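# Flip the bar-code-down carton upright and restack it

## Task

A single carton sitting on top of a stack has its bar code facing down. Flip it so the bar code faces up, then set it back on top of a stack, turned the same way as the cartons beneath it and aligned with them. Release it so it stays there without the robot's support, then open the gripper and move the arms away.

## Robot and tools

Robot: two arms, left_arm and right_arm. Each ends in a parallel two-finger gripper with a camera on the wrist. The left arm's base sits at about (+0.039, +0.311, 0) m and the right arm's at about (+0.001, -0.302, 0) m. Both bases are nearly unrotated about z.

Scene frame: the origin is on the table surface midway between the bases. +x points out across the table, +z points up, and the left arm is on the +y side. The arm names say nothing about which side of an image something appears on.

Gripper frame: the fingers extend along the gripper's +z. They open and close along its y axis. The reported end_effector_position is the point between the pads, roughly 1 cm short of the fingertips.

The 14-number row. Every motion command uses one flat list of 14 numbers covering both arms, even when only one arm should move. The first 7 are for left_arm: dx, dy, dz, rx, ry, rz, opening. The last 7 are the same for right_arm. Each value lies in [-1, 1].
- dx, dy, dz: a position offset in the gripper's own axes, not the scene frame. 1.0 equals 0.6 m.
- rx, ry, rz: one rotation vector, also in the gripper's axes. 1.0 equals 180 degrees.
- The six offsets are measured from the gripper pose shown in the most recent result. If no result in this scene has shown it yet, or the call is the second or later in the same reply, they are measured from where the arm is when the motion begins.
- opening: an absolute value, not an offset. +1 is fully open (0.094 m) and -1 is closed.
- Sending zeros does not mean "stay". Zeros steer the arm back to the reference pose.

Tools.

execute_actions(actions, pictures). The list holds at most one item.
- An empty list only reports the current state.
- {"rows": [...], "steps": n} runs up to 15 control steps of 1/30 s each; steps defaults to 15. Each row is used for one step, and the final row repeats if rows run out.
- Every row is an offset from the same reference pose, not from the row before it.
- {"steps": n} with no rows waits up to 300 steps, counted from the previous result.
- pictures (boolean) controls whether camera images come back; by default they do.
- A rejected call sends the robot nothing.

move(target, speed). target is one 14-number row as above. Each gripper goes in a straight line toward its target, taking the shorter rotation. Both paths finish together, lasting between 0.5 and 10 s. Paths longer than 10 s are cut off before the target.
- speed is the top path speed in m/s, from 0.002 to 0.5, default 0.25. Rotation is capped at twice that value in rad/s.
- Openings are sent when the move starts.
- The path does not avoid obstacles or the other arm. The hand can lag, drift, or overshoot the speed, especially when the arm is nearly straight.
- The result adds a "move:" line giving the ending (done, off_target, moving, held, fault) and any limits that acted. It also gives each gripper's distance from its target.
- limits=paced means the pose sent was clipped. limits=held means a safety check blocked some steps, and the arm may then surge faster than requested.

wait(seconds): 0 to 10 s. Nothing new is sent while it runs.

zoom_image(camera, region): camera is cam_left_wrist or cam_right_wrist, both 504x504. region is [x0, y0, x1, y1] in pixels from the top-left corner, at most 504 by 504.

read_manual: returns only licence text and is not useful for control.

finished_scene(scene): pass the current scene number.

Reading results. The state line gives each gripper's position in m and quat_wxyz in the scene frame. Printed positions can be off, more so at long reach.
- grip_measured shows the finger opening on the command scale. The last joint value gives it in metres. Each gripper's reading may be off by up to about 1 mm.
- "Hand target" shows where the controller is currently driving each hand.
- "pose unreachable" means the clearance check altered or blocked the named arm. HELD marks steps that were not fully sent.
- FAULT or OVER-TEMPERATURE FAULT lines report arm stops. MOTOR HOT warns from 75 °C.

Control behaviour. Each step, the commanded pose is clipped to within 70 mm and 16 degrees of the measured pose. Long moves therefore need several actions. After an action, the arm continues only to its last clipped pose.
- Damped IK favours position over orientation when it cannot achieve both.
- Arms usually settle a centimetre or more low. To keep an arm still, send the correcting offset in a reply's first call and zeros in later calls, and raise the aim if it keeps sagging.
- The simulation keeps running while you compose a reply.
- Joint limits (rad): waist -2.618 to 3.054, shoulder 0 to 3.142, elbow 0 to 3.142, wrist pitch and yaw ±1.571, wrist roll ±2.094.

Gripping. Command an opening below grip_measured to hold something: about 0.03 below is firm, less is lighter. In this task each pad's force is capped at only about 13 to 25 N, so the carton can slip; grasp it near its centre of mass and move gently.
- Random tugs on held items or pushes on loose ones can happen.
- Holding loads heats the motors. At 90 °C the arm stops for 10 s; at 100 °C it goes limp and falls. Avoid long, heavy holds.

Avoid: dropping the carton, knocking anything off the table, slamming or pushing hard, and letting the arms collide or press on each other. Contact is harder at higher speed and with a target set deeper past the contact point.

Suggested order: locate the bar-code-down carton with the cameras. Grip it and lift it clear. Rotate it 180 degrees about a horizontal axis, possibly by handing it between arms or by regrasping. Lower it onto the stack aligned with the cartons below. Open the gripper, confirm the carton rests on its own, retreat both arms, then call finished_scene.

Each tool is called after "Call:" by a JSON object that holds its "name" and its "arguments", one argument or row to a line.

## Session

Call:
{"name": "execute_actions", "arguments": {
  "actions": []
}}

Scene clock: 0.00 s of 4500.00 s.
left_arm: end_effector_position=(+0.2501, +0.3302, +0.2247) grip_measured=+1.000 end_effector_quat_wxyz=(+0.566, +0.439, +0.649, +0.259) | right_arm: end_effector_position=(+0.4989, +0.0726, +0.3030) grip_measured=+1.000 end_effector_quat_wxyz=(+0.293, -0.233, +0.760, +0.531)
Joint positions: left_arm=[ 0.733  0.287  0.457 -0.593  0.986  1.382  0.094] | right_arm=[ 0.519  2.323  2.359 -0.476 -0.898  0.416  0.094]
Joint velocities: left_arm=[-0.007 -0.002  0.012 -0.007  0.007 -0.007  0.   ] | right_arm=[-0.017  0.012 -0.007  0.022 -0.007 -0.066  0.   ]
Hand target (left_arm): +0.249, +0.328, +0.228; +0.568, +0.439, +0.647, +0.257
Hand target (right_arm): +0.496, +0.072, +0.317; +0.305, -0.243, +0.751, +0.533

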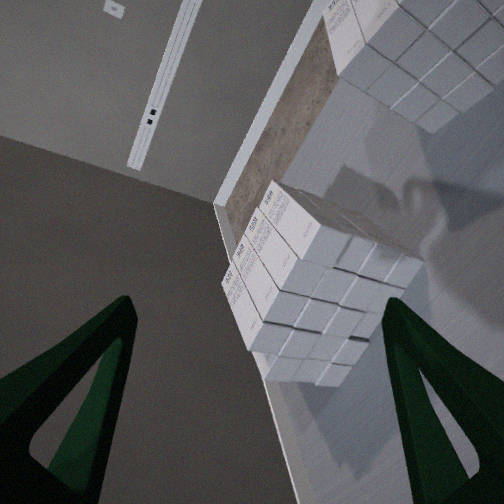

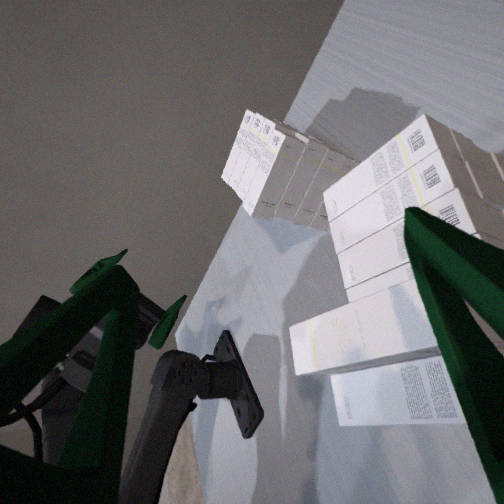

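Call:
{"name": "move", "arguments": {
  "target": [0,0,0,0,0,0,1,0.073,0.255,-0.302,0.244,0.041,-0.115,1],
  "speed": 0.2
}}

Scene clock: 8.20 s of 4500.00 s.
left_arm: end_effector_position=(+0.2501, +0.3303, +0.2246) grip_measured=+1.000 end_effector_quat_wxyz=(+0.565, +0.439, +0.649, +0.259) | right_arm: end_effector_position=(+0.3316, -0.0540, +0.4139) grip_measured=+1.000 end_effector_quat_wxyz=(+0.393, -0.265, +0.870, +0.137)
Joint positions: left_arm=[ 0.733  0.287  0.457 -0.593  0.985  1.383  0.094] | right_arm=[ 0.747  1.757  2.421 -1.375  0.011  0.049  0.094]
Joint velocities: left_arm=[ 0.007  0.027 -0.002  0.007  0.051 -0.037  0.   ] | right_arm=[ 0.012 -0.012  0.012 -0.081 -0.051  0.007  0.   ]
Hand target (left_arm): +0.250, +0.330, +0.225; +0.566, +0.439, +0.649, +0.259
Hand target (right_arm): +0.330, -0.054, +0.421; +0.403, -0.268, +0.865, +0.135
Off the commanded pose (left_arm): 0.000 m, 0 deg.
Off the commanded pose (right_arm): 0.010 m, 1 deg.
After step 90, 2.33 s passed at rest.
move: done

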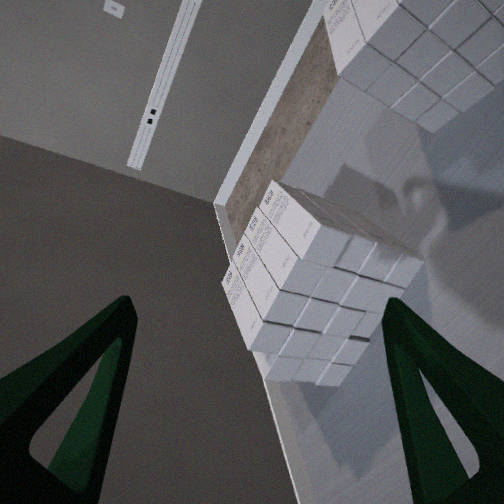

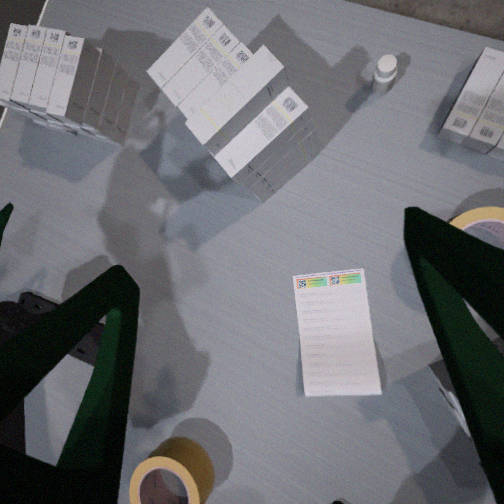

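Call:
{"name": "move", "arguments": {
  "target": [-0.349,-0.017,0.308,0.102,0.154,-0.31,0.45,0.061,-0.124,0.179,-0.329,0.011,0.364,1],
  "speed": 0.15
}}

Scene clock: 37.37 s of 4500.00 s.
left_arm: end_effector_position=(+0.4197, +0.1246, +0.2662) grip_measured=+0.451 end_effector_quat_wxyz=(+0.369, +0.096, +0.924, -0.028) | right_arm: end_effector_position=(+0.4185, -0.0739, +0.3174) grip_measured=+1.000 end_effector_quat_wxyz=(+0.069, +0.076, +0.705, +0.701)
Joint positions: left_arm=[-0.697  1.564  1.588 -0.876 -0.264 -0.261  0.068] | right_arm=[ 0.238  1.757  1.286  0.451 -1.228  1.561  0.094]
Joint velocities: left_arm=[ 0.002 -0.002  0.002 -0.037  0.022 -0.095 -0.   ] | right_arm=[ 0.002 -0.007 -0.017  0.081 -0.037  0.022  0.   ]
Hand target (left_arm): +0.420, +0.120, +0.277; +0.376, +0.097, +0.921, -0.035
Hand target (right_arm): +0.419, -0.076, +0.313; +0.070, +0.075, +0.705, +0.702
Off the commanded pose (left_arm): 0.017 m, 2 deg.
Off the commanded pose (right_arm): 0.007 m, 1 deg.
After step 90, 20.17 s passed at rest.
move: off_target (left_arm)

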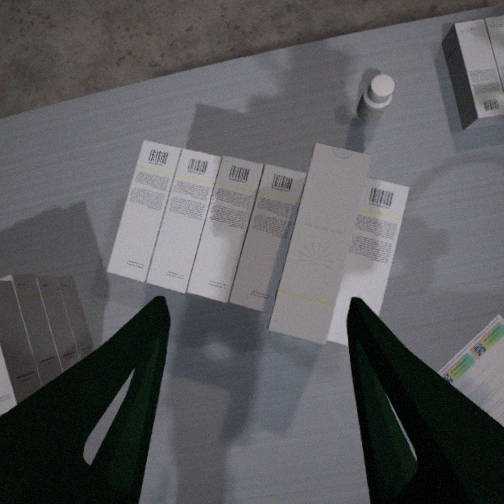

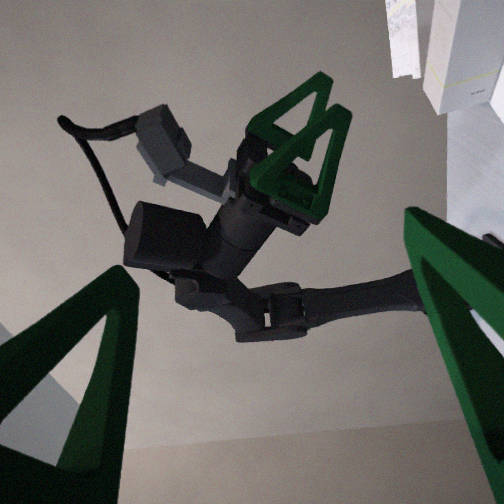

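Call:
{"name": "move", "arguments": {
  "target": [-0.007,-0.044,0.043,0.052,-0.01,0.054,0.45,0,0,0,0,0,0,1],
  "speed": 0.06
}}

Scene clock: 49.37 s of 4500.00 s.
left_arm: end_effector_position=(+0.4323, +0.0930, +0.2554) grip_measured=+0.451 end_effector_quat_wxyz=(+0.376, +0.203, +0.901, -0.073) | right_arm: end_effector_position=(+0.4185, -0.0739, +0.3181) grip_measured=+1.000 end_effector_quat_wxyz=(+0.069, +0.076, +0.705, +0.702)
Joint positions: left_arm=[-0.674  1.598  1.551 -0.742 -0.092 -0.063  0.068] | right_arm=[ 0.238  1.757  1.286  0.457 -1.228  1.567  0.094]
Joint velocities: left_arm=[ 0.002 -0.012 -0.002  0.037 -0.037 -0.037 -0.001] | right_arm=[-0.002  0.007 -0.007  0.007  0.007  0.095  0.   ]
Hand target (left_arm): +0.435, +0.095, +0.250; +0.375, +0.203, +0.901, -0.073
Hand target (right_arm): +0.418, -0.074, +0.317; +0.069, +0.076, +0.705, +0.701
Off the commanded pose (left_arm): 0.006 m, 0 deg.
Off the commanded pose (right_arm): 0.001 m, 0 deg.
After step 90, 6.70 s passed at rest.
move: done

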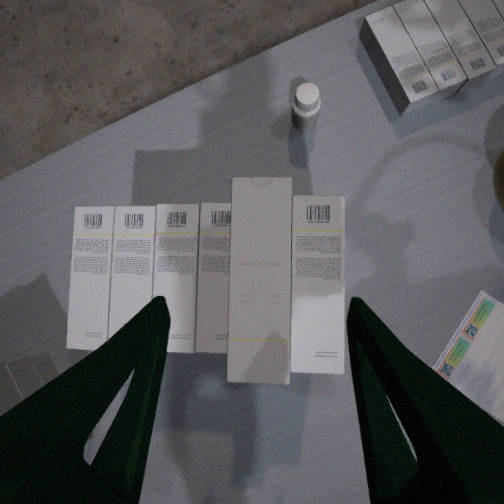

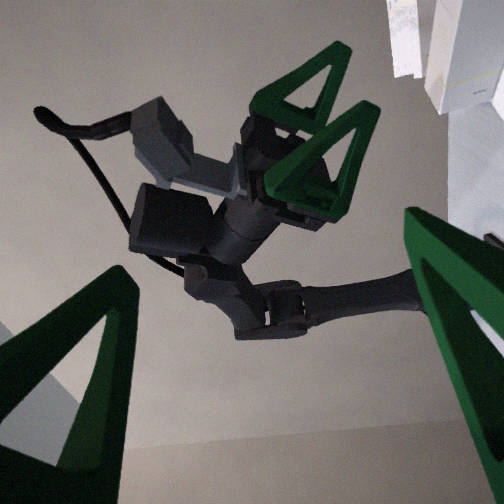

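Call:
{"name": "move", "arguments": {
  "target": [0.06,0,0.062,0,0,0,0.45,0,0,0,0,0,0,1],
  "speed": 0.05
}}

Scene clock: 53.67 s of 4500.00 s.
left_arm: end_effector_position=(+0.4338, +0.0917, +0.2014) grip_measured=+0.451 end_effector_quat_wxyz=(+0.369, +0.206, +0.903, -0.072) | right_arm: end_effector_position=(+0.4185, -0.0739, +0.3181) grip_measured=+1.000 end_effector_quat_wxyz=(+0.068, +0.077, +0.705, +0.702)
Joint positions: left_arm=[-0.674  1.598  1.347 -0.553 -0.09  -0.061  0.068] | right_arm=[ 0.238  1.757  1.286  0.457 -1.228  1.569  0.094]
Joint velocities: left_arm=[-0.007  0.002 -0.002 -0.051 -0.022 -0.022 -0.   ] | right_arm=[-0.017 -0.002  0.002 -0.037 -0.11  -0.022  0.   ]
Hand target (left_arm): +0.435, +0.094, +0.204; +0.376, +0.203, +0.901, -0.073
Hand target (right_arm): +0.418, -0.074, +0.318; +0.069, +0.076, +0.705, +0.702
Off the commanded pose (left_arm): 0.003 m, 1 deg.
Off the commanded pose (right_arm): 0.000 m, 0 deg.
move: done

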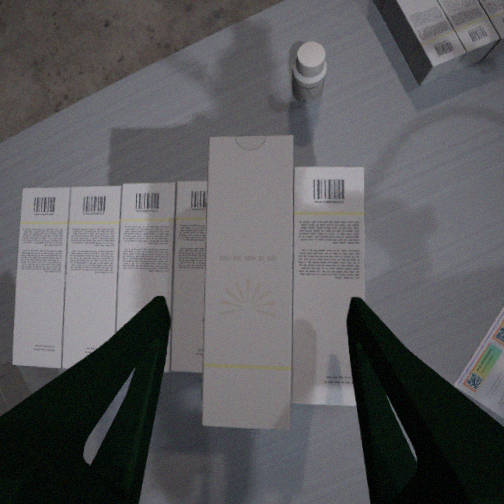

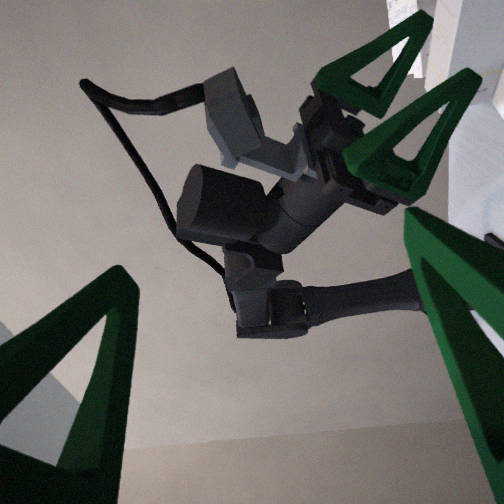

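Call:
{"name": "move", "arguments": {
  "target": [0.022,0.008,0.028,0,0,0,0.45,0,0,0,0,0,0,1],
  "speed": 0.02
}}

Scene clock: 57.37 s of 4500.00 s.
left_arm: end_effector_position=(+0.4355, +0.0933, +0.1882) grip_measured=+0.451 end_effector_quat_wxyz=(+0.372, +0.206, +0.902, -0.073) | right_arm: end_effector_position=(+0.4185, -0.0739, +0.3181) grip_measured=+1.000 end_effector_quat_wxyz=(+0.068, +0.078, +0.705, +0.702)
Joint positions: left_arm=[-0.666  1.598  1.29  -0.489 -0.084 -0.054  0.068] | right_arm=[ 0.238  1.757  1.286  0.457 -1.228  1.571  0.094]
Joint velocities: left_arm=[ 0.002 -0.032  0.002  0.037 -0.022  0.007 -0.001] | right_arm=[-0.002 -0.012 -0.037  0.007 -0.007 -0.007  0.   ]
Hand target (left_arm): +0.438, +0.096, +0.180; +0.369, +0.206, +0.903, -0.072
Hand target (right_arm): +0.418, -0.074, +0.318; +0.068, +0.077, +0.705, +0.702
Off the commanded pose (left_arm): 0.009 m, 0 deg.
Off the commanded pose (right_arm): 0.000 m, 0 deg.
move: done

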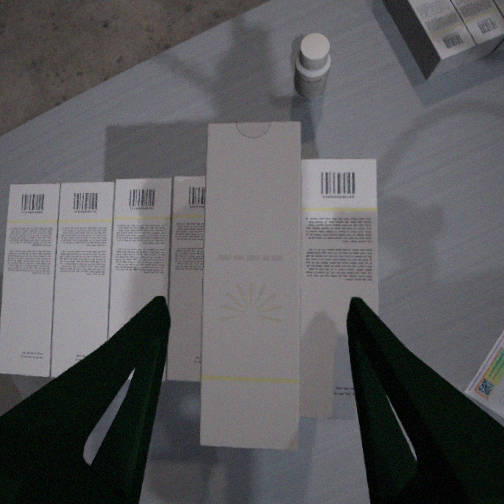

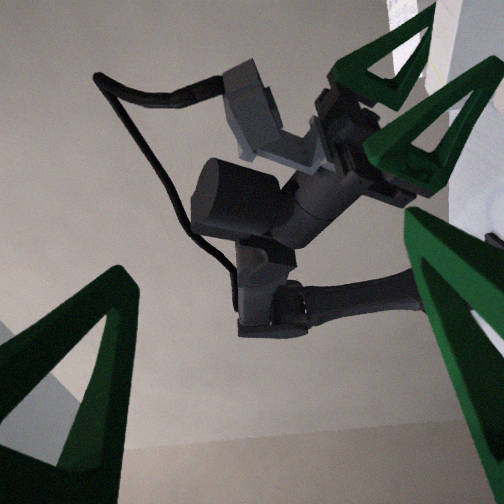

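Call:
{"name": "move", "arguments": {
  "target": [0,0,0,0,0,0,-0.45,0,0,0,0,0,0,1],
  "speed": 0.02
}}

Call:
{"name": "move", "arguments": {
  "target": [-0.11,0,-0.22,0,-0.01,0,-0.45,0,0,0,0,0,0,1],
  "speed": 0.08
}}

Scene clock: 62.00 s of 4500.00 s.
left_arm: end_effector_position=(+0.4361, +0.0928, +0.1888) grip_measured=-0.306 end_effector_quat_wxyz=(+0.374, +0.207, +0.901, -0.073) | right_arm: end_effector_position=(+0.4185, -0.0739, +0.3181) grip_measured=+1.000 end_effector_quat_wxyz=(+0.067, +0.079, +0.705, +0.702)
Joint positions: left_arm=[-0.666  1.598  1.29  -0.485 -0.083 -0.053  0.033] | right_arm=[ 0.238  1.757  1.286  0.457 -1.228  1.573  0.094]
Joint velocities: left_arm=[-0.002 -0.017 -0.002 -0.066 -0.125 -0.066 -0.   ] | right_arm=[ 0.002  0.002  0.022  0.007  0.022 -0.022  0.   ]
Hand target (left_arm): +0.436, +0.093, +0.188; +0.372, +0.206, +0.902, -0.073
Hand target (right_arm): +0.418, -0.074, +0.318; +0.068, +0.078, +0.705, +0.702
Off the commanded pose (left_arm): 0.001 m, 0 deg.
Off the commanded pose (right_arm): 0.000 m, 0 deg.
After step 90, 0.93 s passed at rest.
move: done

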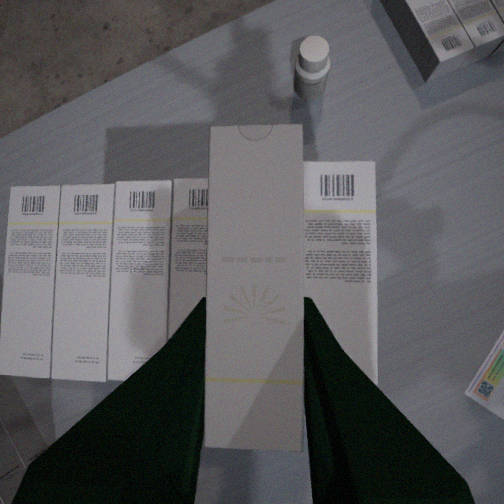

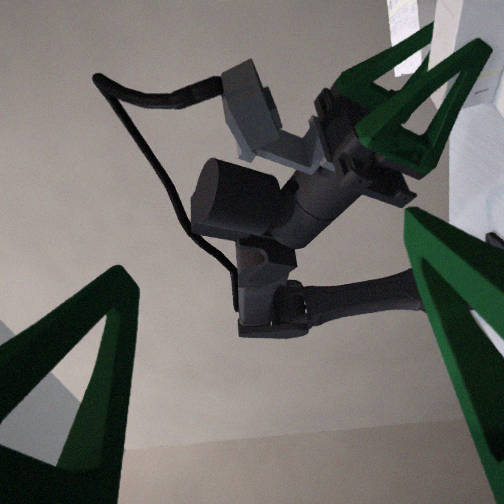

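Scene clock: 64.43 s of 4500.00 s.
left_arm: end_effector_position=(+0.3933, +0.1102, +0.3068) grip_measured=-0.306 end_effector_quat_wxyz=(+0.365, +0.209, +0.905, -0.070) | right_arm: end_effector_position=(+0.4185, -0.0739, +0.3181) grip_measured=+1.000 end_effector_quat_wxyz=(+0.066, +0.079, +0.704, +0.702)
Joint positions: left_arm=[-0.691  1.522  1.709 -1.001 -0.101 -0.069  0.033] | right_arm=[ 0.238  1.757  1.286  0.457 -1.228  1.574  0.094]
Joint velocities: left_arm=[-0.007 -0.007  0.007 -0.037  0.022 -0.066 -0.   ] | right_arm=[-0.002  0.002  0.007 -0.022 -0.051 -0.051  0.   ]
Hand target (left_arm): +0.390, +0.110, +0.328; +0.388, +0.205, +0.895, -0.077
Hand target (right_arm): +0.418, -0.074, +0.318; +0.067, +0.078, +0.705, +0.702
Off the commanded pose (left_arm): 0.022 m, 3 deg.
Off the commanded pose (right_arm): 0.000 m, 0 deg.
move: off_target (left_arm)

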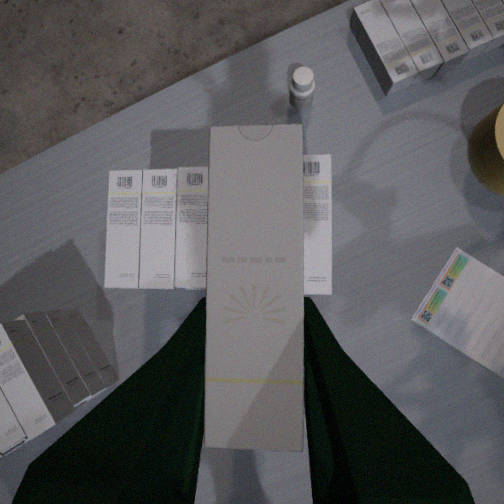

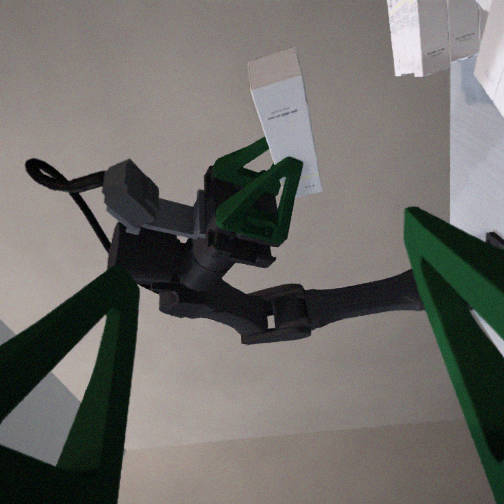

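Call:
{"name": "move", "arguments": {
  "target": [-0.02,0,-0.02,0,-0.012,0,-0.45,0.065,-0.025,0.136,0,-0.075,0,0.4],
  "speed": 0.08
}}

Scene clock: 71.53 s of 4500.00 s.
left_arm: end_effector_position=(+0.3929, +0.1105, +0.3063) grip_measured=-0.306 end_effector_quat_wxyz=(+0.364, +0.209, +0.905, -0.070) | right_arm: end_effector_position=(+0.4007, +0.0138, +0.2904) grip_measured=+0.402 end_effector_quat_wxyz=(+0.134, +0.171, +0.698, +0.682)
Joint positions: left_arm=[-0.691  1.522  1.709 -1.003 -0.101 -0.069  0.033] | right_arm=[ 0.542  1.686  1.117  0.526 -0.697  1.588  0.066]
Joint velocities: left_arm=[-0.002 -0.017  0.012 -0.007 -0.022  0.007 -0.   ] | right_arm=[ 0.002  0.007 -0.002  0.022  0.022 -0.125  0.001]
Hand target (left_arm): +0.393, +0.110, +0.323; +0.382, +0.207, +0.897, -0.074
Hand target (right_arm): +0.396, +0.012, +0.303; +0.148, +0.162, +0.690, +0.690
Off the commanded pose (left_arm): 0.017 m, 2 deg.
Off the commanded pose (right_arm): 0.014 m, 2 deg.
After step 90, 2.10 s passed at rest.
move: off_target (left_arm, right_arm)

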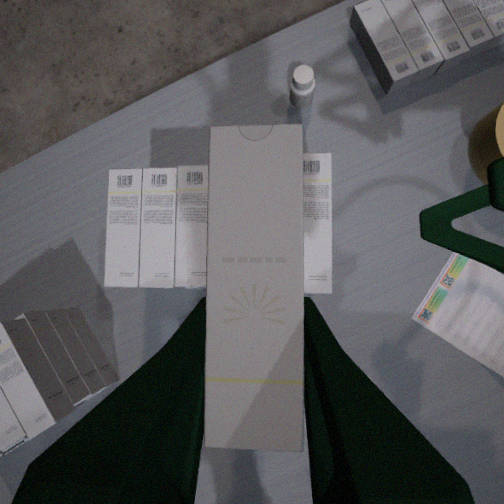

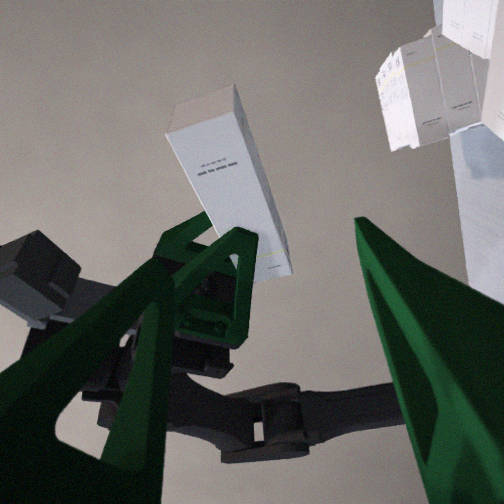

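Call:
{"name": "move", "arguments": {
  "target": [-0.02,0,-0.02,0,-0.012,0,-0.45,-0.012,0.04,0.09,-0.012,0,0,0.4],
  "speed": 0.05
}}

Scene clock: 75.70 s of 4500.00 s.
left_arm: end_effector_position=(+0.3925, +0.1107, +0.3058) grip_measured=-0.306 end_effector_quat_wxyz=(+0.363, +0.209, +0.905, -0.069) | right_arm: end_effector_position=(+0.4289, +0.0560, +0.3016) grip_measured=+0.402 end_effector_quat_wxyz=(+0.130, +0.174, +0.690, +0.691)
Joint positions: left_arm=[-0.691  1.522  1.709 -1.006 -0.101 -0.069  0.033] | right_arm=[ 0.606  1.842  1.328  0.498 -0.633  1.622  0.066]
Joint velocities: left_arm=[-0.032 -0.017  0.002 -0.051 -0.022 -0.022 -0.   ] | right_arm=[-0.017 -0.017  0.002 -0.007 -0.022  0.051 -0.001]
Hand target (left_arm): +0.392, +0.110, +0.323; +0.381, +0.208, +0.898, -0.074
Hand target (right_arm): +0.430, +0.060, +0.313; +0.137, +0.168, +0.685, +0.696
Off the commanded pose (left_arm): 0.017 m, 2 deg.
Off the commanded pose (right_arm): 0.012 m, 1 deg.
move: off_target (left_arm, right_arm)

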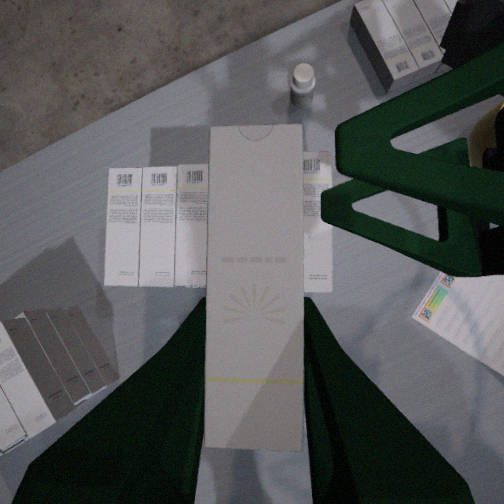

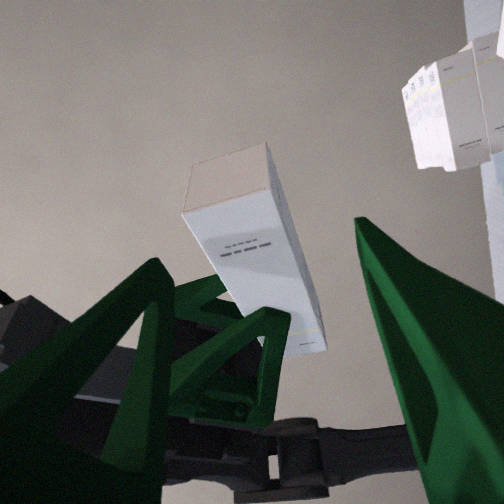

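Call:
{"name": "move", "arguments": {
  "target": [-0.02,0,-0.02,0,-0.012,0,-0.45,0.004,0.035,0,-0.008,0,0,0.5],
  "speed": 0.03
}}

Call:
{"name": "move", "arguments": {
  "target": [-0.02,0,-0.02,0,-0.012,0,-0.45,0,0.02,0.062,-0.008,0,0,0.5],
  "speed": 0.03
}}

Scene clock: 82.63 s of 4500.00 s.
left_arm: end_effector_position=(+0.3921, +0.1109, +0.3055) grip_measured=-0.306 end_effector_quat_wxyz=(+0.362, +0.209, +0.906, -0.069) | right_arm: end_effector_position=(+0.4290, +0.0559, +0.2983) grip_measured=+0.498 end_effector_quat_wxyz=(+0.120, +0.185, +0.691, +0.688)
Joint positions: left_arm=[-0.691  1.522  1.709 -1.008 -0.101 -0.069  0.033] | right_arm=[ 0.606  1.842  1.328  0.483 -0.632  1.642  0.07 ]
Joint velocities: left_arm=[-0.002 -0.022 -0.012  0.095 -0.051  0.037 -0.001] | right_arm=[ 0.017  0.002 -0.002 -0.051  0.022  0.051  0.002]
Hand target (left_arm): +0.392, +0.110, +0.323; +0.380, +0.208, +0.898, -0.073
Hand target (right_arm): +0.427, +0.056, +0.322; +0.132, +0.172, +0.681, +0.699
Off the commanded pose (left_arm): 0.017 m, 2 deg.
Off the commanded pose (right_arm): 0.024 m, 3 deg.
After step 90, 3.00 s passed at rest.
move: off_target (left_arm, right_arm)

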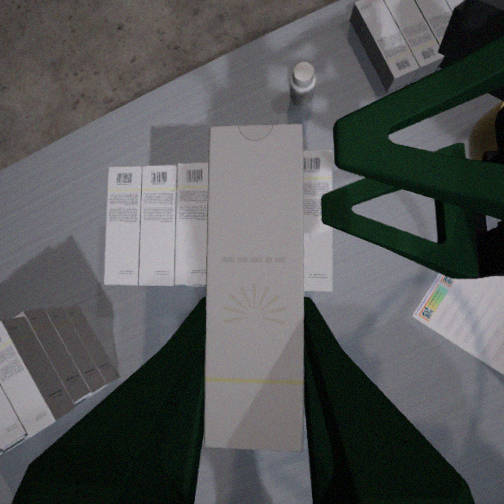

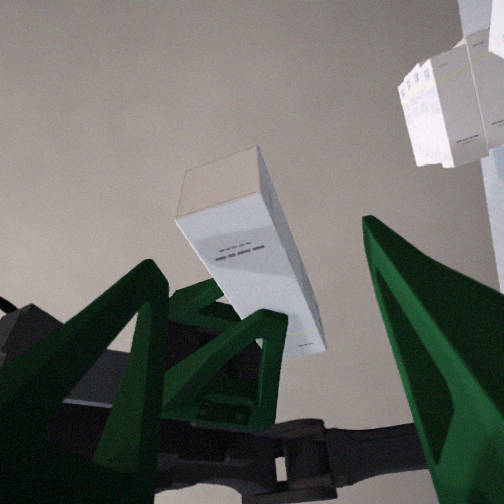

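Scene clock: 84.20 s of 4500.00 s.
left_arm: end_effector_position=(+0.3923, +0.1124, +0.3050) grip_measured=-0.306 end_effector_quat_wxyz=(+0.362, +0.208, +0.907, -0.065) | right_arm: end_effector_position=(+0.4439, +0.0853, +0.2977) grip_measured=+0.498 end_effector_quat_wxyz=(+0.115, +0.190, +0.688, +0.691)
Joint positions: left_arm=[-0.691  1.522  1.709 -1.011 -0.108 -0.069  0.033] | right_arm=[ 0.649  1.946  1.459  0.465 -0.59   1.663  0.07 ]
Joint velocities: left_arm=[-0.002 -0.012  0.017 -0.007 -0.007 -0.022  0.   ] | right_arm=[ 0.002  0.017  0.017 -0.037 -0.022 -0.022  0.   ]
Hand target (left_arm): +0.392, +0.111, +0.322; +0.379, +0.208, +0.899, -0.073
Hand target (right_arm): +0.445, +0.089, +0.309; +0.122, +0.184, +0.683, +0.697
Off the commanded pose (left_arm): 0.017 m, 2 deg.
Off the commanded pose (right_arm): 0.012 m, 1 deg.
move: off_target (left_arm, right_arm)

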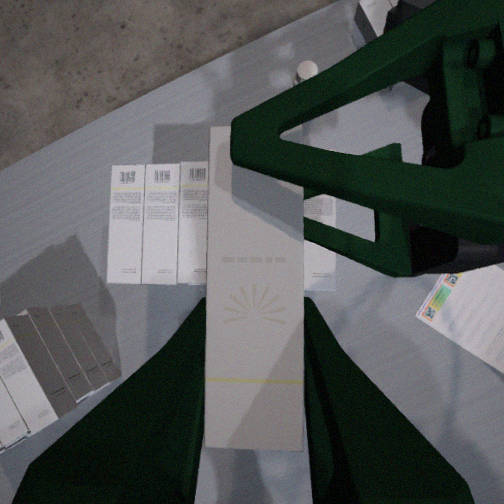

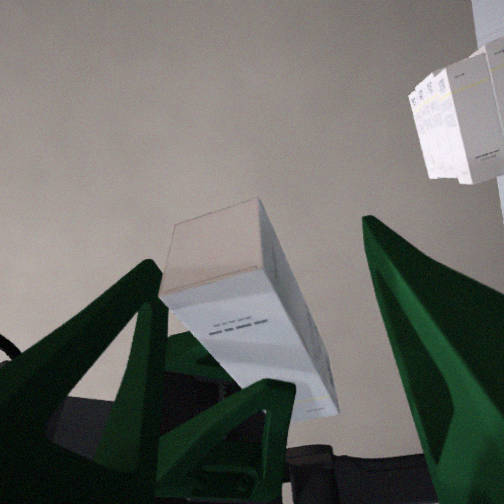

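Call:
{"name": "move", "arguments": {
  "target": [0.01,0,0.01,0,-0.012,0,-0.45,0,0.02,0,0,0,0,0.5],
  "speed": 0.03
}}

Call:
{"name": "move", "arguments": {
  "target": [-0.02,0,-0.02,0,-0.012,0,-0.45,0.027,0.02,0.015,-0.008,0,-0.015,0.5],
  "speed": 0.03
}}

Scene clock: 89.83 s of 4500.00 s.
left_arm: end_effector_position=(+0.3931, +0.1119, +0.2874) grip_measured=-0.306 end_effector_quat_wxyz=(+0.361, +0.208, +0.907, -0.065) | right_arm: end_effector_position=(+0.4438, +0.0850, +0.2894) grip_measured=+0.498 end_effector_quat_wxyz=(+0.105, +0.201, +0.696, +0.681)
Joint positions: left_arm=[-0.691  1.5    1.614 -0.94  -0.108 -0.069  0.033] | right_arm=[ 0.649  1.946  1.459  0.426 -0.589  1.665  0.07 ]
Joint velocities: left_arm=[ 0.002  0.012 -0.002 -0.007 -0.051  0.095 -0.001] | right_arm=[ 0.007  0.002  0.012 -0.022  0.022  0.051  0.001]
Hand target (left_arm): +0.392, +0.113, +0.297; +0.379, +0.207, +0.900, -0.069
Hand target (right_arm): +0.444, +0.085, +0.309; +0.115, +0.190, +0.688, +0.691
Off the commanded pose (left_arm): 0.009 m, 2 deg.
Off the commanded pose (right_arm): 0.020 m, 2 deg.
After step 90, 1.57 s passed at rest.
move: off_target (right_arm)

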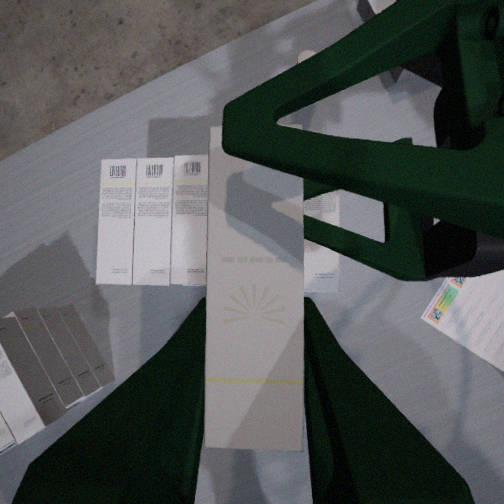

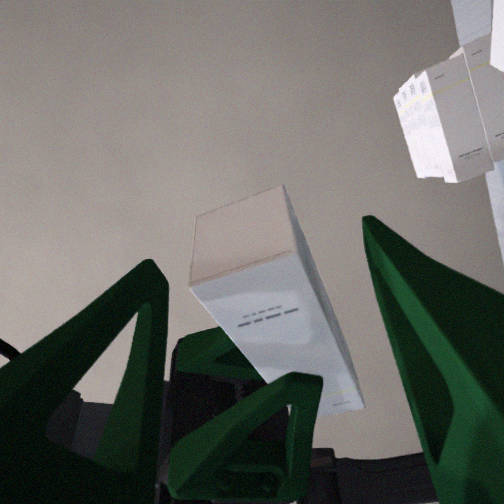

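Scene clock: 91.00 s of 4500.00 s.
left_arm: end_effector_position=(+0.3927, +0.1122, +0.2870) grip_measured=-0.306 end_effector_quat_wxyz=(+0.360, +0.208, +0.907, -0.064) | right_arm: end_effector_position=(+0.4359, +0.0973, +0.2892) grip_measured=+0.498 end_effector_quat_wxyz=(+0.110, +0.195, +0.698, +0.680)
Joint positions: left_arm=[-0.691  1.5    1.614 -0.943 -0.108 -0.069  0.033] | right_arm=[ 0.682  1.946  1.459  0.426 -0.556  1.65   0.07 ]
Joint velocities: left_arm=[-0.012  0.012 -0.002 -0.007 -0.095 -0.022  0.   ] | right_arm=[-0.002 -0.012  0.012 -0.007 -0.066  0.007  0.   ]
Hand target (left_arm): +0.393, +0.111, +0.304; +0.378, +0.207, +0.900, -0.069
Hand target (right_arm): +0.434, +0.099, +0.303; +0.123, +0.184, +0.692, +0.687
Off the commanded pose (left_arm): 0.017 m, 2 deg.
Off the commanded pose (right_arm): 0.014 m, 2 deg.
move: off_target (left_arm, right_arm)

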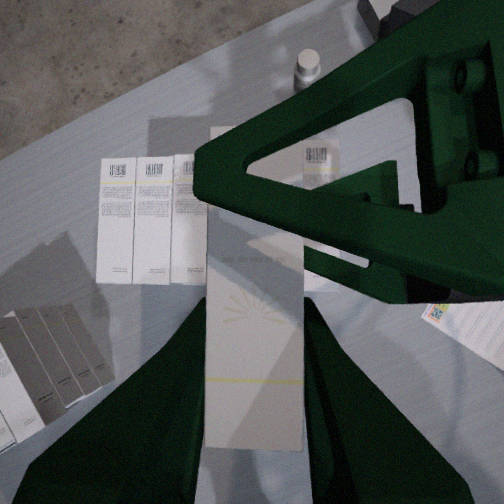

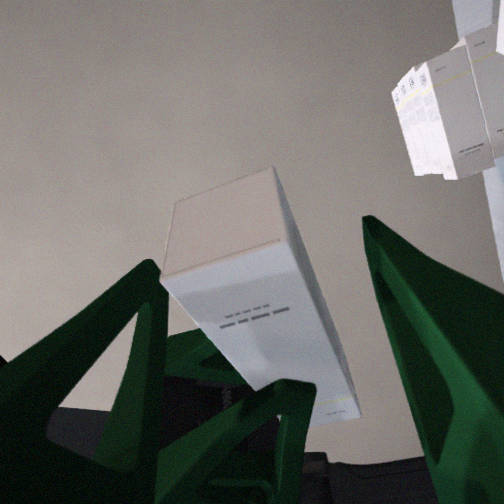

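Call:
{"name": "move", "arguments": {
  "target": [-0.02,0,-0.02,0,-0.012,0,-0.45,0,0.03,0,-0.015,0,0,-0.6],
  "speed": 0.03
}}

Call:
{"name": "move", "arguments": {
  "target": [-0.02,0,-0.02,0,0,0,0.6,0,0.03,0,-0.015,0,0,-0.6],
  "speed": 0.03
}}

Call:
{"name": "move", "arguments": {
  "target": [0.08,0.1,-0.3,0,0,0,0.6,0,0.03,0,-0.015,0,0,-0.6],
  "speed": 0.12
}}

Scene clock: 98.83 s of 4500.00 s.
left_arm: end_effector_position=(+0.3928, +0.1118, +0.2872) grip_measured=-0.306 end_effector_quat_wxyz=(+0.360, +0.206, +0.907, -0.066) | right_arm: end_effector_position=(+0.4363, +0.0974, +0.2881) grip_measured=-0.276 end_effector_quat_wxyz=(+0.105, +0.201, +0.697, +0.680)
Joint positions: left_arm=[-0.691  1.5    1.614 -0.941 -0.107 -0.074  0.033] | right_arm=[ 0.682  1.948  1.459  0.426 -0.555  1.664  0.034]
Joint velocities: left_arm=[ 0.002 -0.012  0.002 -0.022  0.007 -0.022 -0.001] | right_arm=[ 0.012 -0.017  0.012  0.007  0.022 -0.095  0.   ]
Hand target (left_arm): +0.393, +0.111, +0.304; +0.377, +0.207, +0.900, -0.068
Hand target (right_arm): +0.437, +0.097, +0.307; +0.114, +0.192, +0.682, +0.696
Off the commanded pose (left_arm): 0.017 m, 2 deg.
Off the commanded pose (right_arm): 0.019 m, 3 deg.
After step 90, 3.83 s passed at rest.
move: off_target (left_arm, right_arm)

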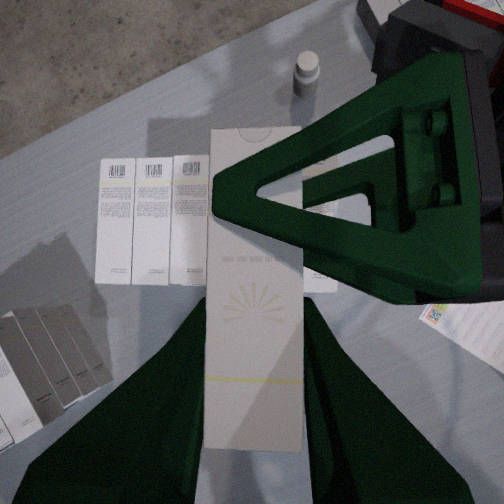

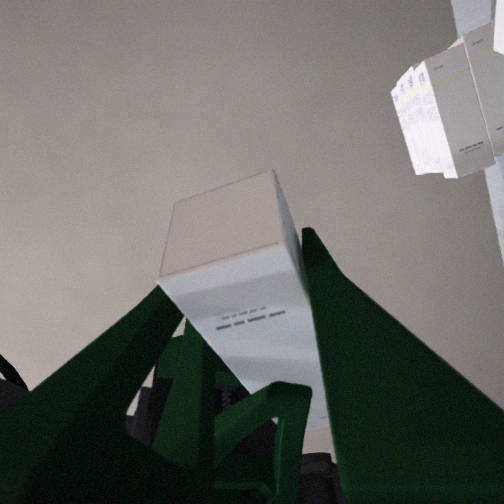

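Scene clock: 99.87 s of 4500.00 s.
left_arm: end_effector_position=(+0.3923, +0.1122, +0.2961) grip_measured=+0.599 end_effector_quat_wxyz=(+0.356, +0.207, +0.909, -0.065) | right_arm: end_effector_position=(+0.4363, +0.0975, +0.2890) grip_measured=-0.309 end_effector_quat_wxyz=(+0.096, +0.209, +0.694, +0.682)
Joint positions: left_arm=[-0.691  1.519  1.676 -0.993 -0.107 -0.074  0.075] | right_arm=[ 0.682  1.948  1.459  0.43  -0.556  1.693  0.032]
Joint velocities: left_arm=[ 0.002  0.012 -0.012 -0.037  0.007 -0.139 -0.   ] | right_arm=[ 0.002  0.007 -0.012  0.007  0.022 -0.022 -0.001]
Hand target (left_arm): +0.393, +0.111, +0.304; +0.360, +0.206, +0.907, -0.066
Hand target (right_arm): +0.438, +0.097, +0.306; +0.110, +0.198, +0.681, +0.696
Off the commanded pose (left_arm): 0.008 m, 1 deg.
Off the commanded pose (right_arm): 0.017 m, 3 deg.
move: off_target (right_arm)

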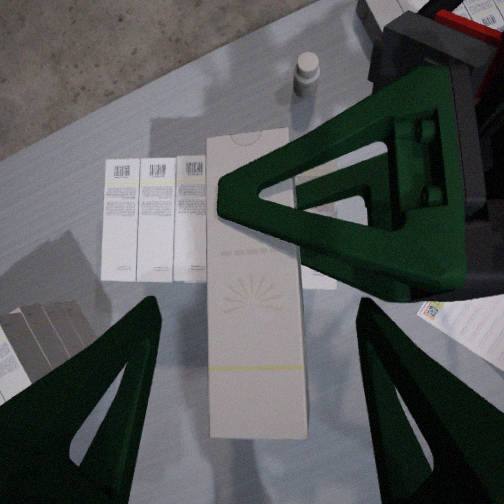

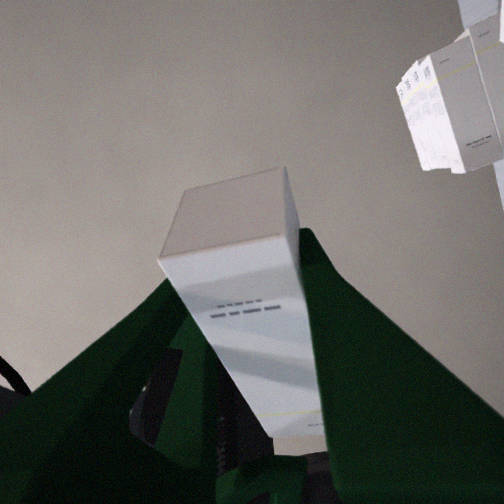

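Scene clock: 102.13 s of 4500.00 s.
left_arm: end_effector_position=(+0.2766, +0.2254, +0.3868) grip_measured=+0.599 end_effector_quat_wxyz=(+0.345, +0.207, +0.913, -0.064) | right_arm: end_effector_position=(+0.4364, +0.0975, +0.2901) grip_measured=-0.309 end_effector_quat_wxyz=(+0.088, +0.218, +0.689, +0.685)
Joint positions: left_arm=[-0.431  1.267  1.968 -1.557  0.068  0.119  0.075] | right_arm=[ 0.682  1.948  1.459  0.435 -0.556  1.722  0.032]
Joint velocities: left_arm=[ 0.007 -0.002 -0.002  0.066 -0.022  0.051 -0.001] | right_arm=[ 0.002  0.002  0.007 -0.037 -0.066  0.022 -0.   ]
Hand target (left_arm): +0.271, +0.228, +0.396; +0.357, +0.206, +0.909, -0.066
Hand target (right_arm): +0.438, +0.097, +0.307; +0.101, +0.207, +0.677, +0.699
Off the commanded pose (left_arm): 0.013 m, 1 deg.
Off the commanded pose (right_arm): 0.017 m, 3 deg.
move: off_target (left_arm, right_arm)

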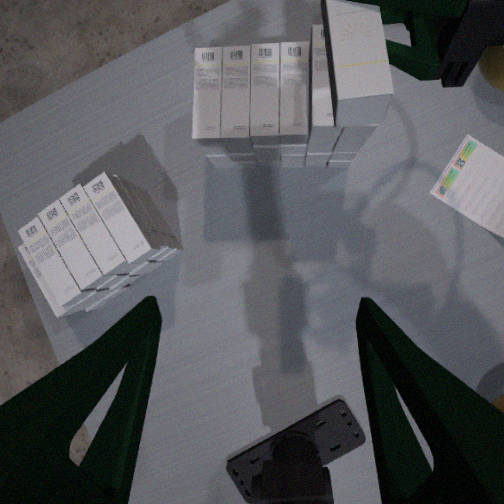

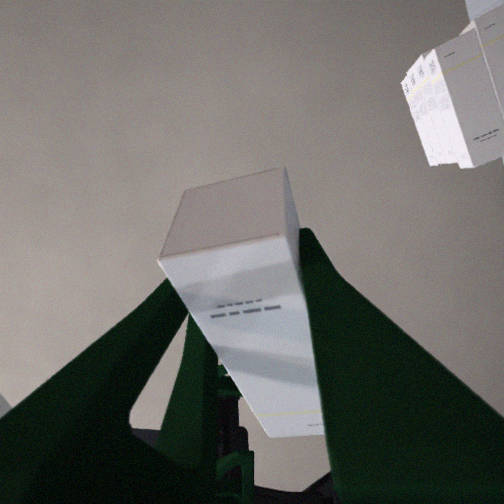

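Call:
{"name": "move", "arguments": {
  "target": [0,0,0,0,0,0,0.6,0.1,0.08,-0.17,-0.03,0,0,-0.6],
  "speed": 0.1
}}

Call:
{"name": "move", "arguments": {
  "target": [0,0,0,0,0,0,0.6,0,0.02,0,0,0,-0.55,-0.6],
  "speed": 0.3
}}

Call:
{"name": "move", "arguments": {
  "target": [0,0,0,0,0,0,0.6,-0.02,0,0,0,0,-0.5,-0.6],
  "speed": 0.3
}}

Scene clock: 112.80 s of 4500.00 s.
left_arm: end_effector_position=(+0.2763, +0.2253, +0.3866) grip_measured=+0.599 end_effector_quat_wxyz=(+0.344, +0.208, +0.913, -0.064) | right_arm: end_effector_position=(+0.3522, +0.0339, +0.3412) grip_measured=-0.309 end_effector_quat_wxyz=(+0.090, +0.222, +0.663, +0.709)
Joint positions: left_arm=[-0.431  1.267  1.968 -1.558  0.069  0.12   0.075] | right_arm=[ 0.668  1.521  1.095  0.452 -0.556  1.78   0.032]
Joint velocities: left_arm=[-0.007  0.002 -0.012  0.037 -0.066 -0.022  0.   ] | right_arm=[-0.012  0.002  0.037 -0.051 -0.022  0.037  0.001]
Hand target (left_arm): +0.277, +0.225, +0.387; +0.345, +0.207, +0.913, -0.064
Hand target (right_arm): +0.349, +0.028, +0.351; +0.097, +0.214, +0.656, +0.717
Off the commanded pose (left_arm): 0.000 m, 0 deg.
Off the commanded pose (right_arm): 0.013 m, 2 deg.
After step 90, 6.00 s passed at rest.
move: off_target (right_arm)

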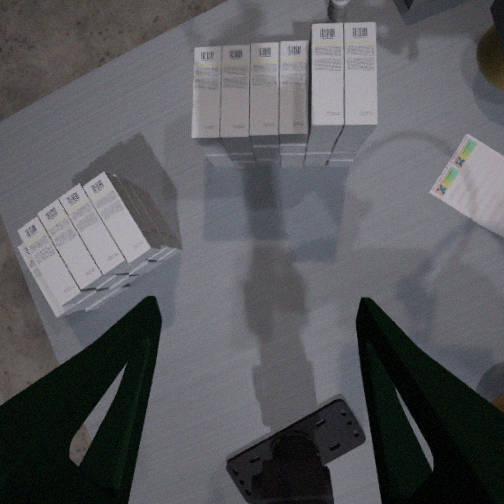

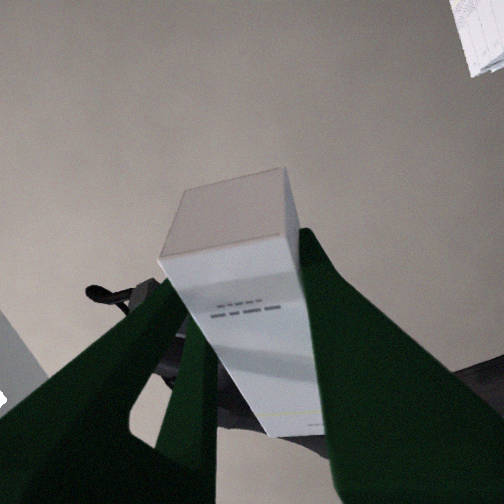

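Scene clock: 116.27 s of 4500.00 s.
left_arm: end_effector_position=(+0.2763, +0.2253, +0.3866) grip_measured=+0.599 end_effector_quat_wxyz=(+0.344, +0.208, +0.913, -0.064) | right_arm: end_effector_position=(+0.3522, +0.0339, +0.3299) grip_measured=-0.309 end_effector_quat_wxyz=(+0.578, -0.357, +0.619, +0.394)
Joint positions: left_arm=[-0.431  1.267  1.968 -1.558  0.069  0.12   0.075] | right_arm=[ 0.668  1.521  1.095  0.401 -0.556  0.063  0.032]
Joint velocities: left_arm=[-0.007 -0.002 -0.007 -0.066 -0.051 -0.051  0.001] | right_arm=[-0.007 -0.002 -0.007 -0.066  0.022  0.022  0.   ]
Hand target (left_arm): +0.276, +0.225, +0.387; +0.344, +0.208, +0.913, -0.064
Hand target (right_arm): +0.353, +0.032, +0.353; +0.598, -0.361, +0.599, +0.392
Off the commanded pose (left_arm): 0.000 m, 0 deg.
Off the commanded pose (right_arm): 0.023 m, 3 deg.
move: off_target (right_arm)

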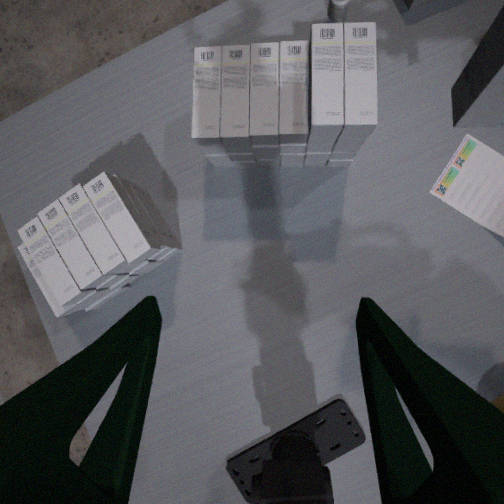

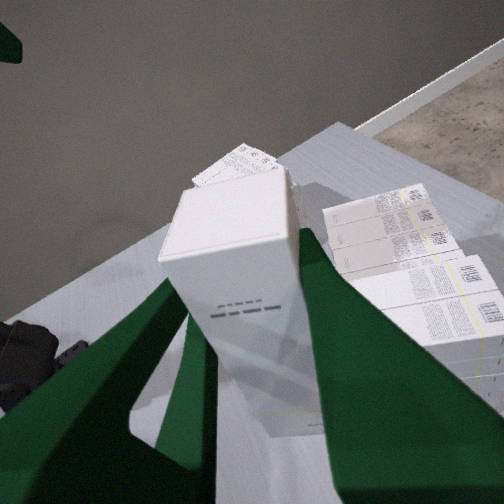

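Scene clock: 119.50 s of 4500.00 s.
left_arm: end_effector_position=(+0.2763, +0.2253, +0.3866) grip_measured=+0.599 end_effector_quat_wxyz=(+0.344, +0.208, +0.913, -0.064) | right_arm: end_effector_position=(+0.3518, +0.0336, +0.3194) grip_measured=-0.309 end_effector_quat_wxyz=(+0.675, -0.701, +0.198, -0.117)
Joint positions: left_arm=[-0.431  1.267  1.968 -1.558  0.069  0.12   0.075] | right_arm=[ 0.668  1.521  1.095  0.354 -0.556 -1.505  0.032]
Joint velocities: left_arm=[-0.012 -0.007  0.002 -0.007 -0.037 -0.022 -0.   ] | right_arm=[ 0.032 -0.012 -0.012 -0.007 -0.095  0.007 -0.   ]
Hand target (left_arm): +0.276, +0.225, +0.387; +0.344, +0.208, +0.913, -0.064
Hand target (right_arm): +0.352, +0.033, +0.342; +0.687, -0.690, +0.186, -0.130
Off the commanded pose (left_arm): 0.000 m, 0 deg.
Off the commanded pose (right_arm): 0.022 m, 3 deg.
move: off_target (right_arm)

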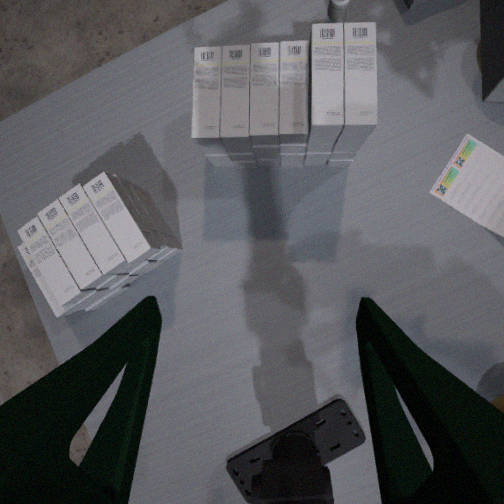

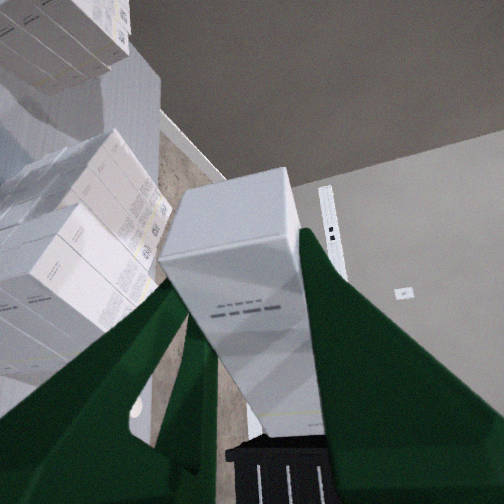

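Call:
{"name": "move", "arguments": {
  "target": [0,0,0,0,0,0,0.6,-0.006,0.13,0.112,0.03,0,-0.025,-0.6],
  "speed": 0.08
}}

Call:
{"name": "zoom_image", "arguments": {
  "camera": "cam_left_wrist",
  "region": [250, 0, 500, 250]
}}

Scene clock: 129.23 s of 4500.00 s.
left_arm: end_effector_position=(+0.2763, +0.2253, +0.3866) grip_measured=+0.599 end_effector_quat_wxyz=(+0.344, +0.208, +0.913, -0.064) | right_arm: end_effector_position=(+0.3703, +0.0931, +0.2331) grip_measured=-0.309 end_effector_quat_wxyz=(+0.695, -0.683, +0.170, -0.146)
Joint positions: left_arm=[-0.431  1.267  1.968 -1.558  0.069  0.12   0.075] | right_arm=[ 0.776  1.858  1.024  0.845 -0.446 -1.528  0.032]
Joint velocities: left_arm=[-0.017 -0.002  0.002  0.022  0.007 -0.051 -0.   ] | right_arm=[ 0.002  0.007 -0.007  0.022  0.007 -0.007 -0.   ]
Hand target (left_arm): +0.276, +0.225, +0.387; +0.344, +0.208, +0.913, -0.064
Hand target (right_arm): +0.368, +0.094, +0.239; +0.702, -0.676, +0.165, -0.152
Off the commanded pose (left_arm): 0.000 m, 0 deg.
Off the commanded pose (right_arm): 0.006 m, 1 deg.
After step 90, 4.83 s passed at rest.
move: done

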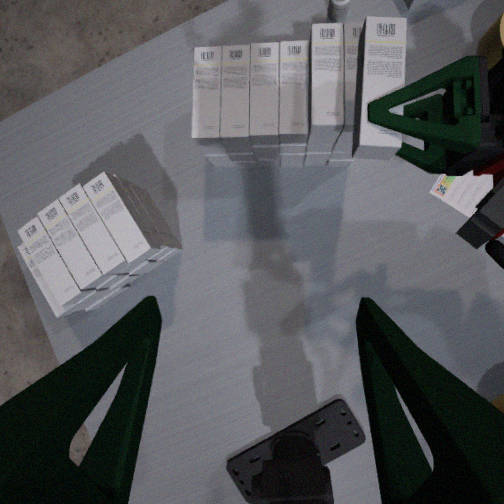

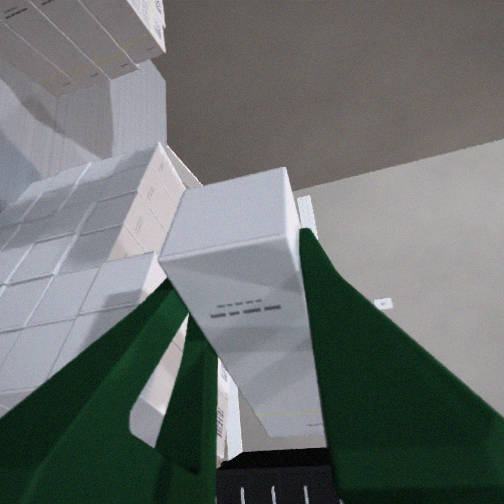

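Region (250, 0, 500, 250) of cam_left_wrist's 504x504 image, scaled by 2.016, with more detail than that image has.

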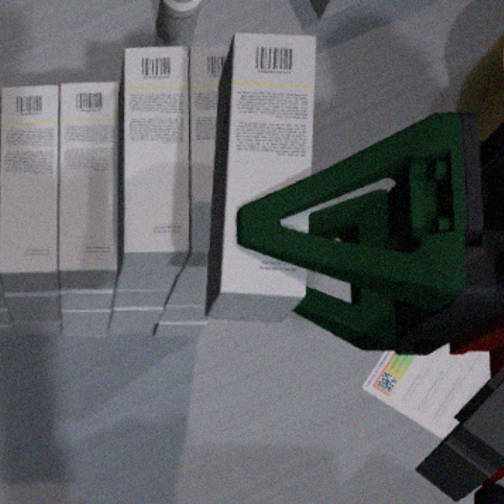

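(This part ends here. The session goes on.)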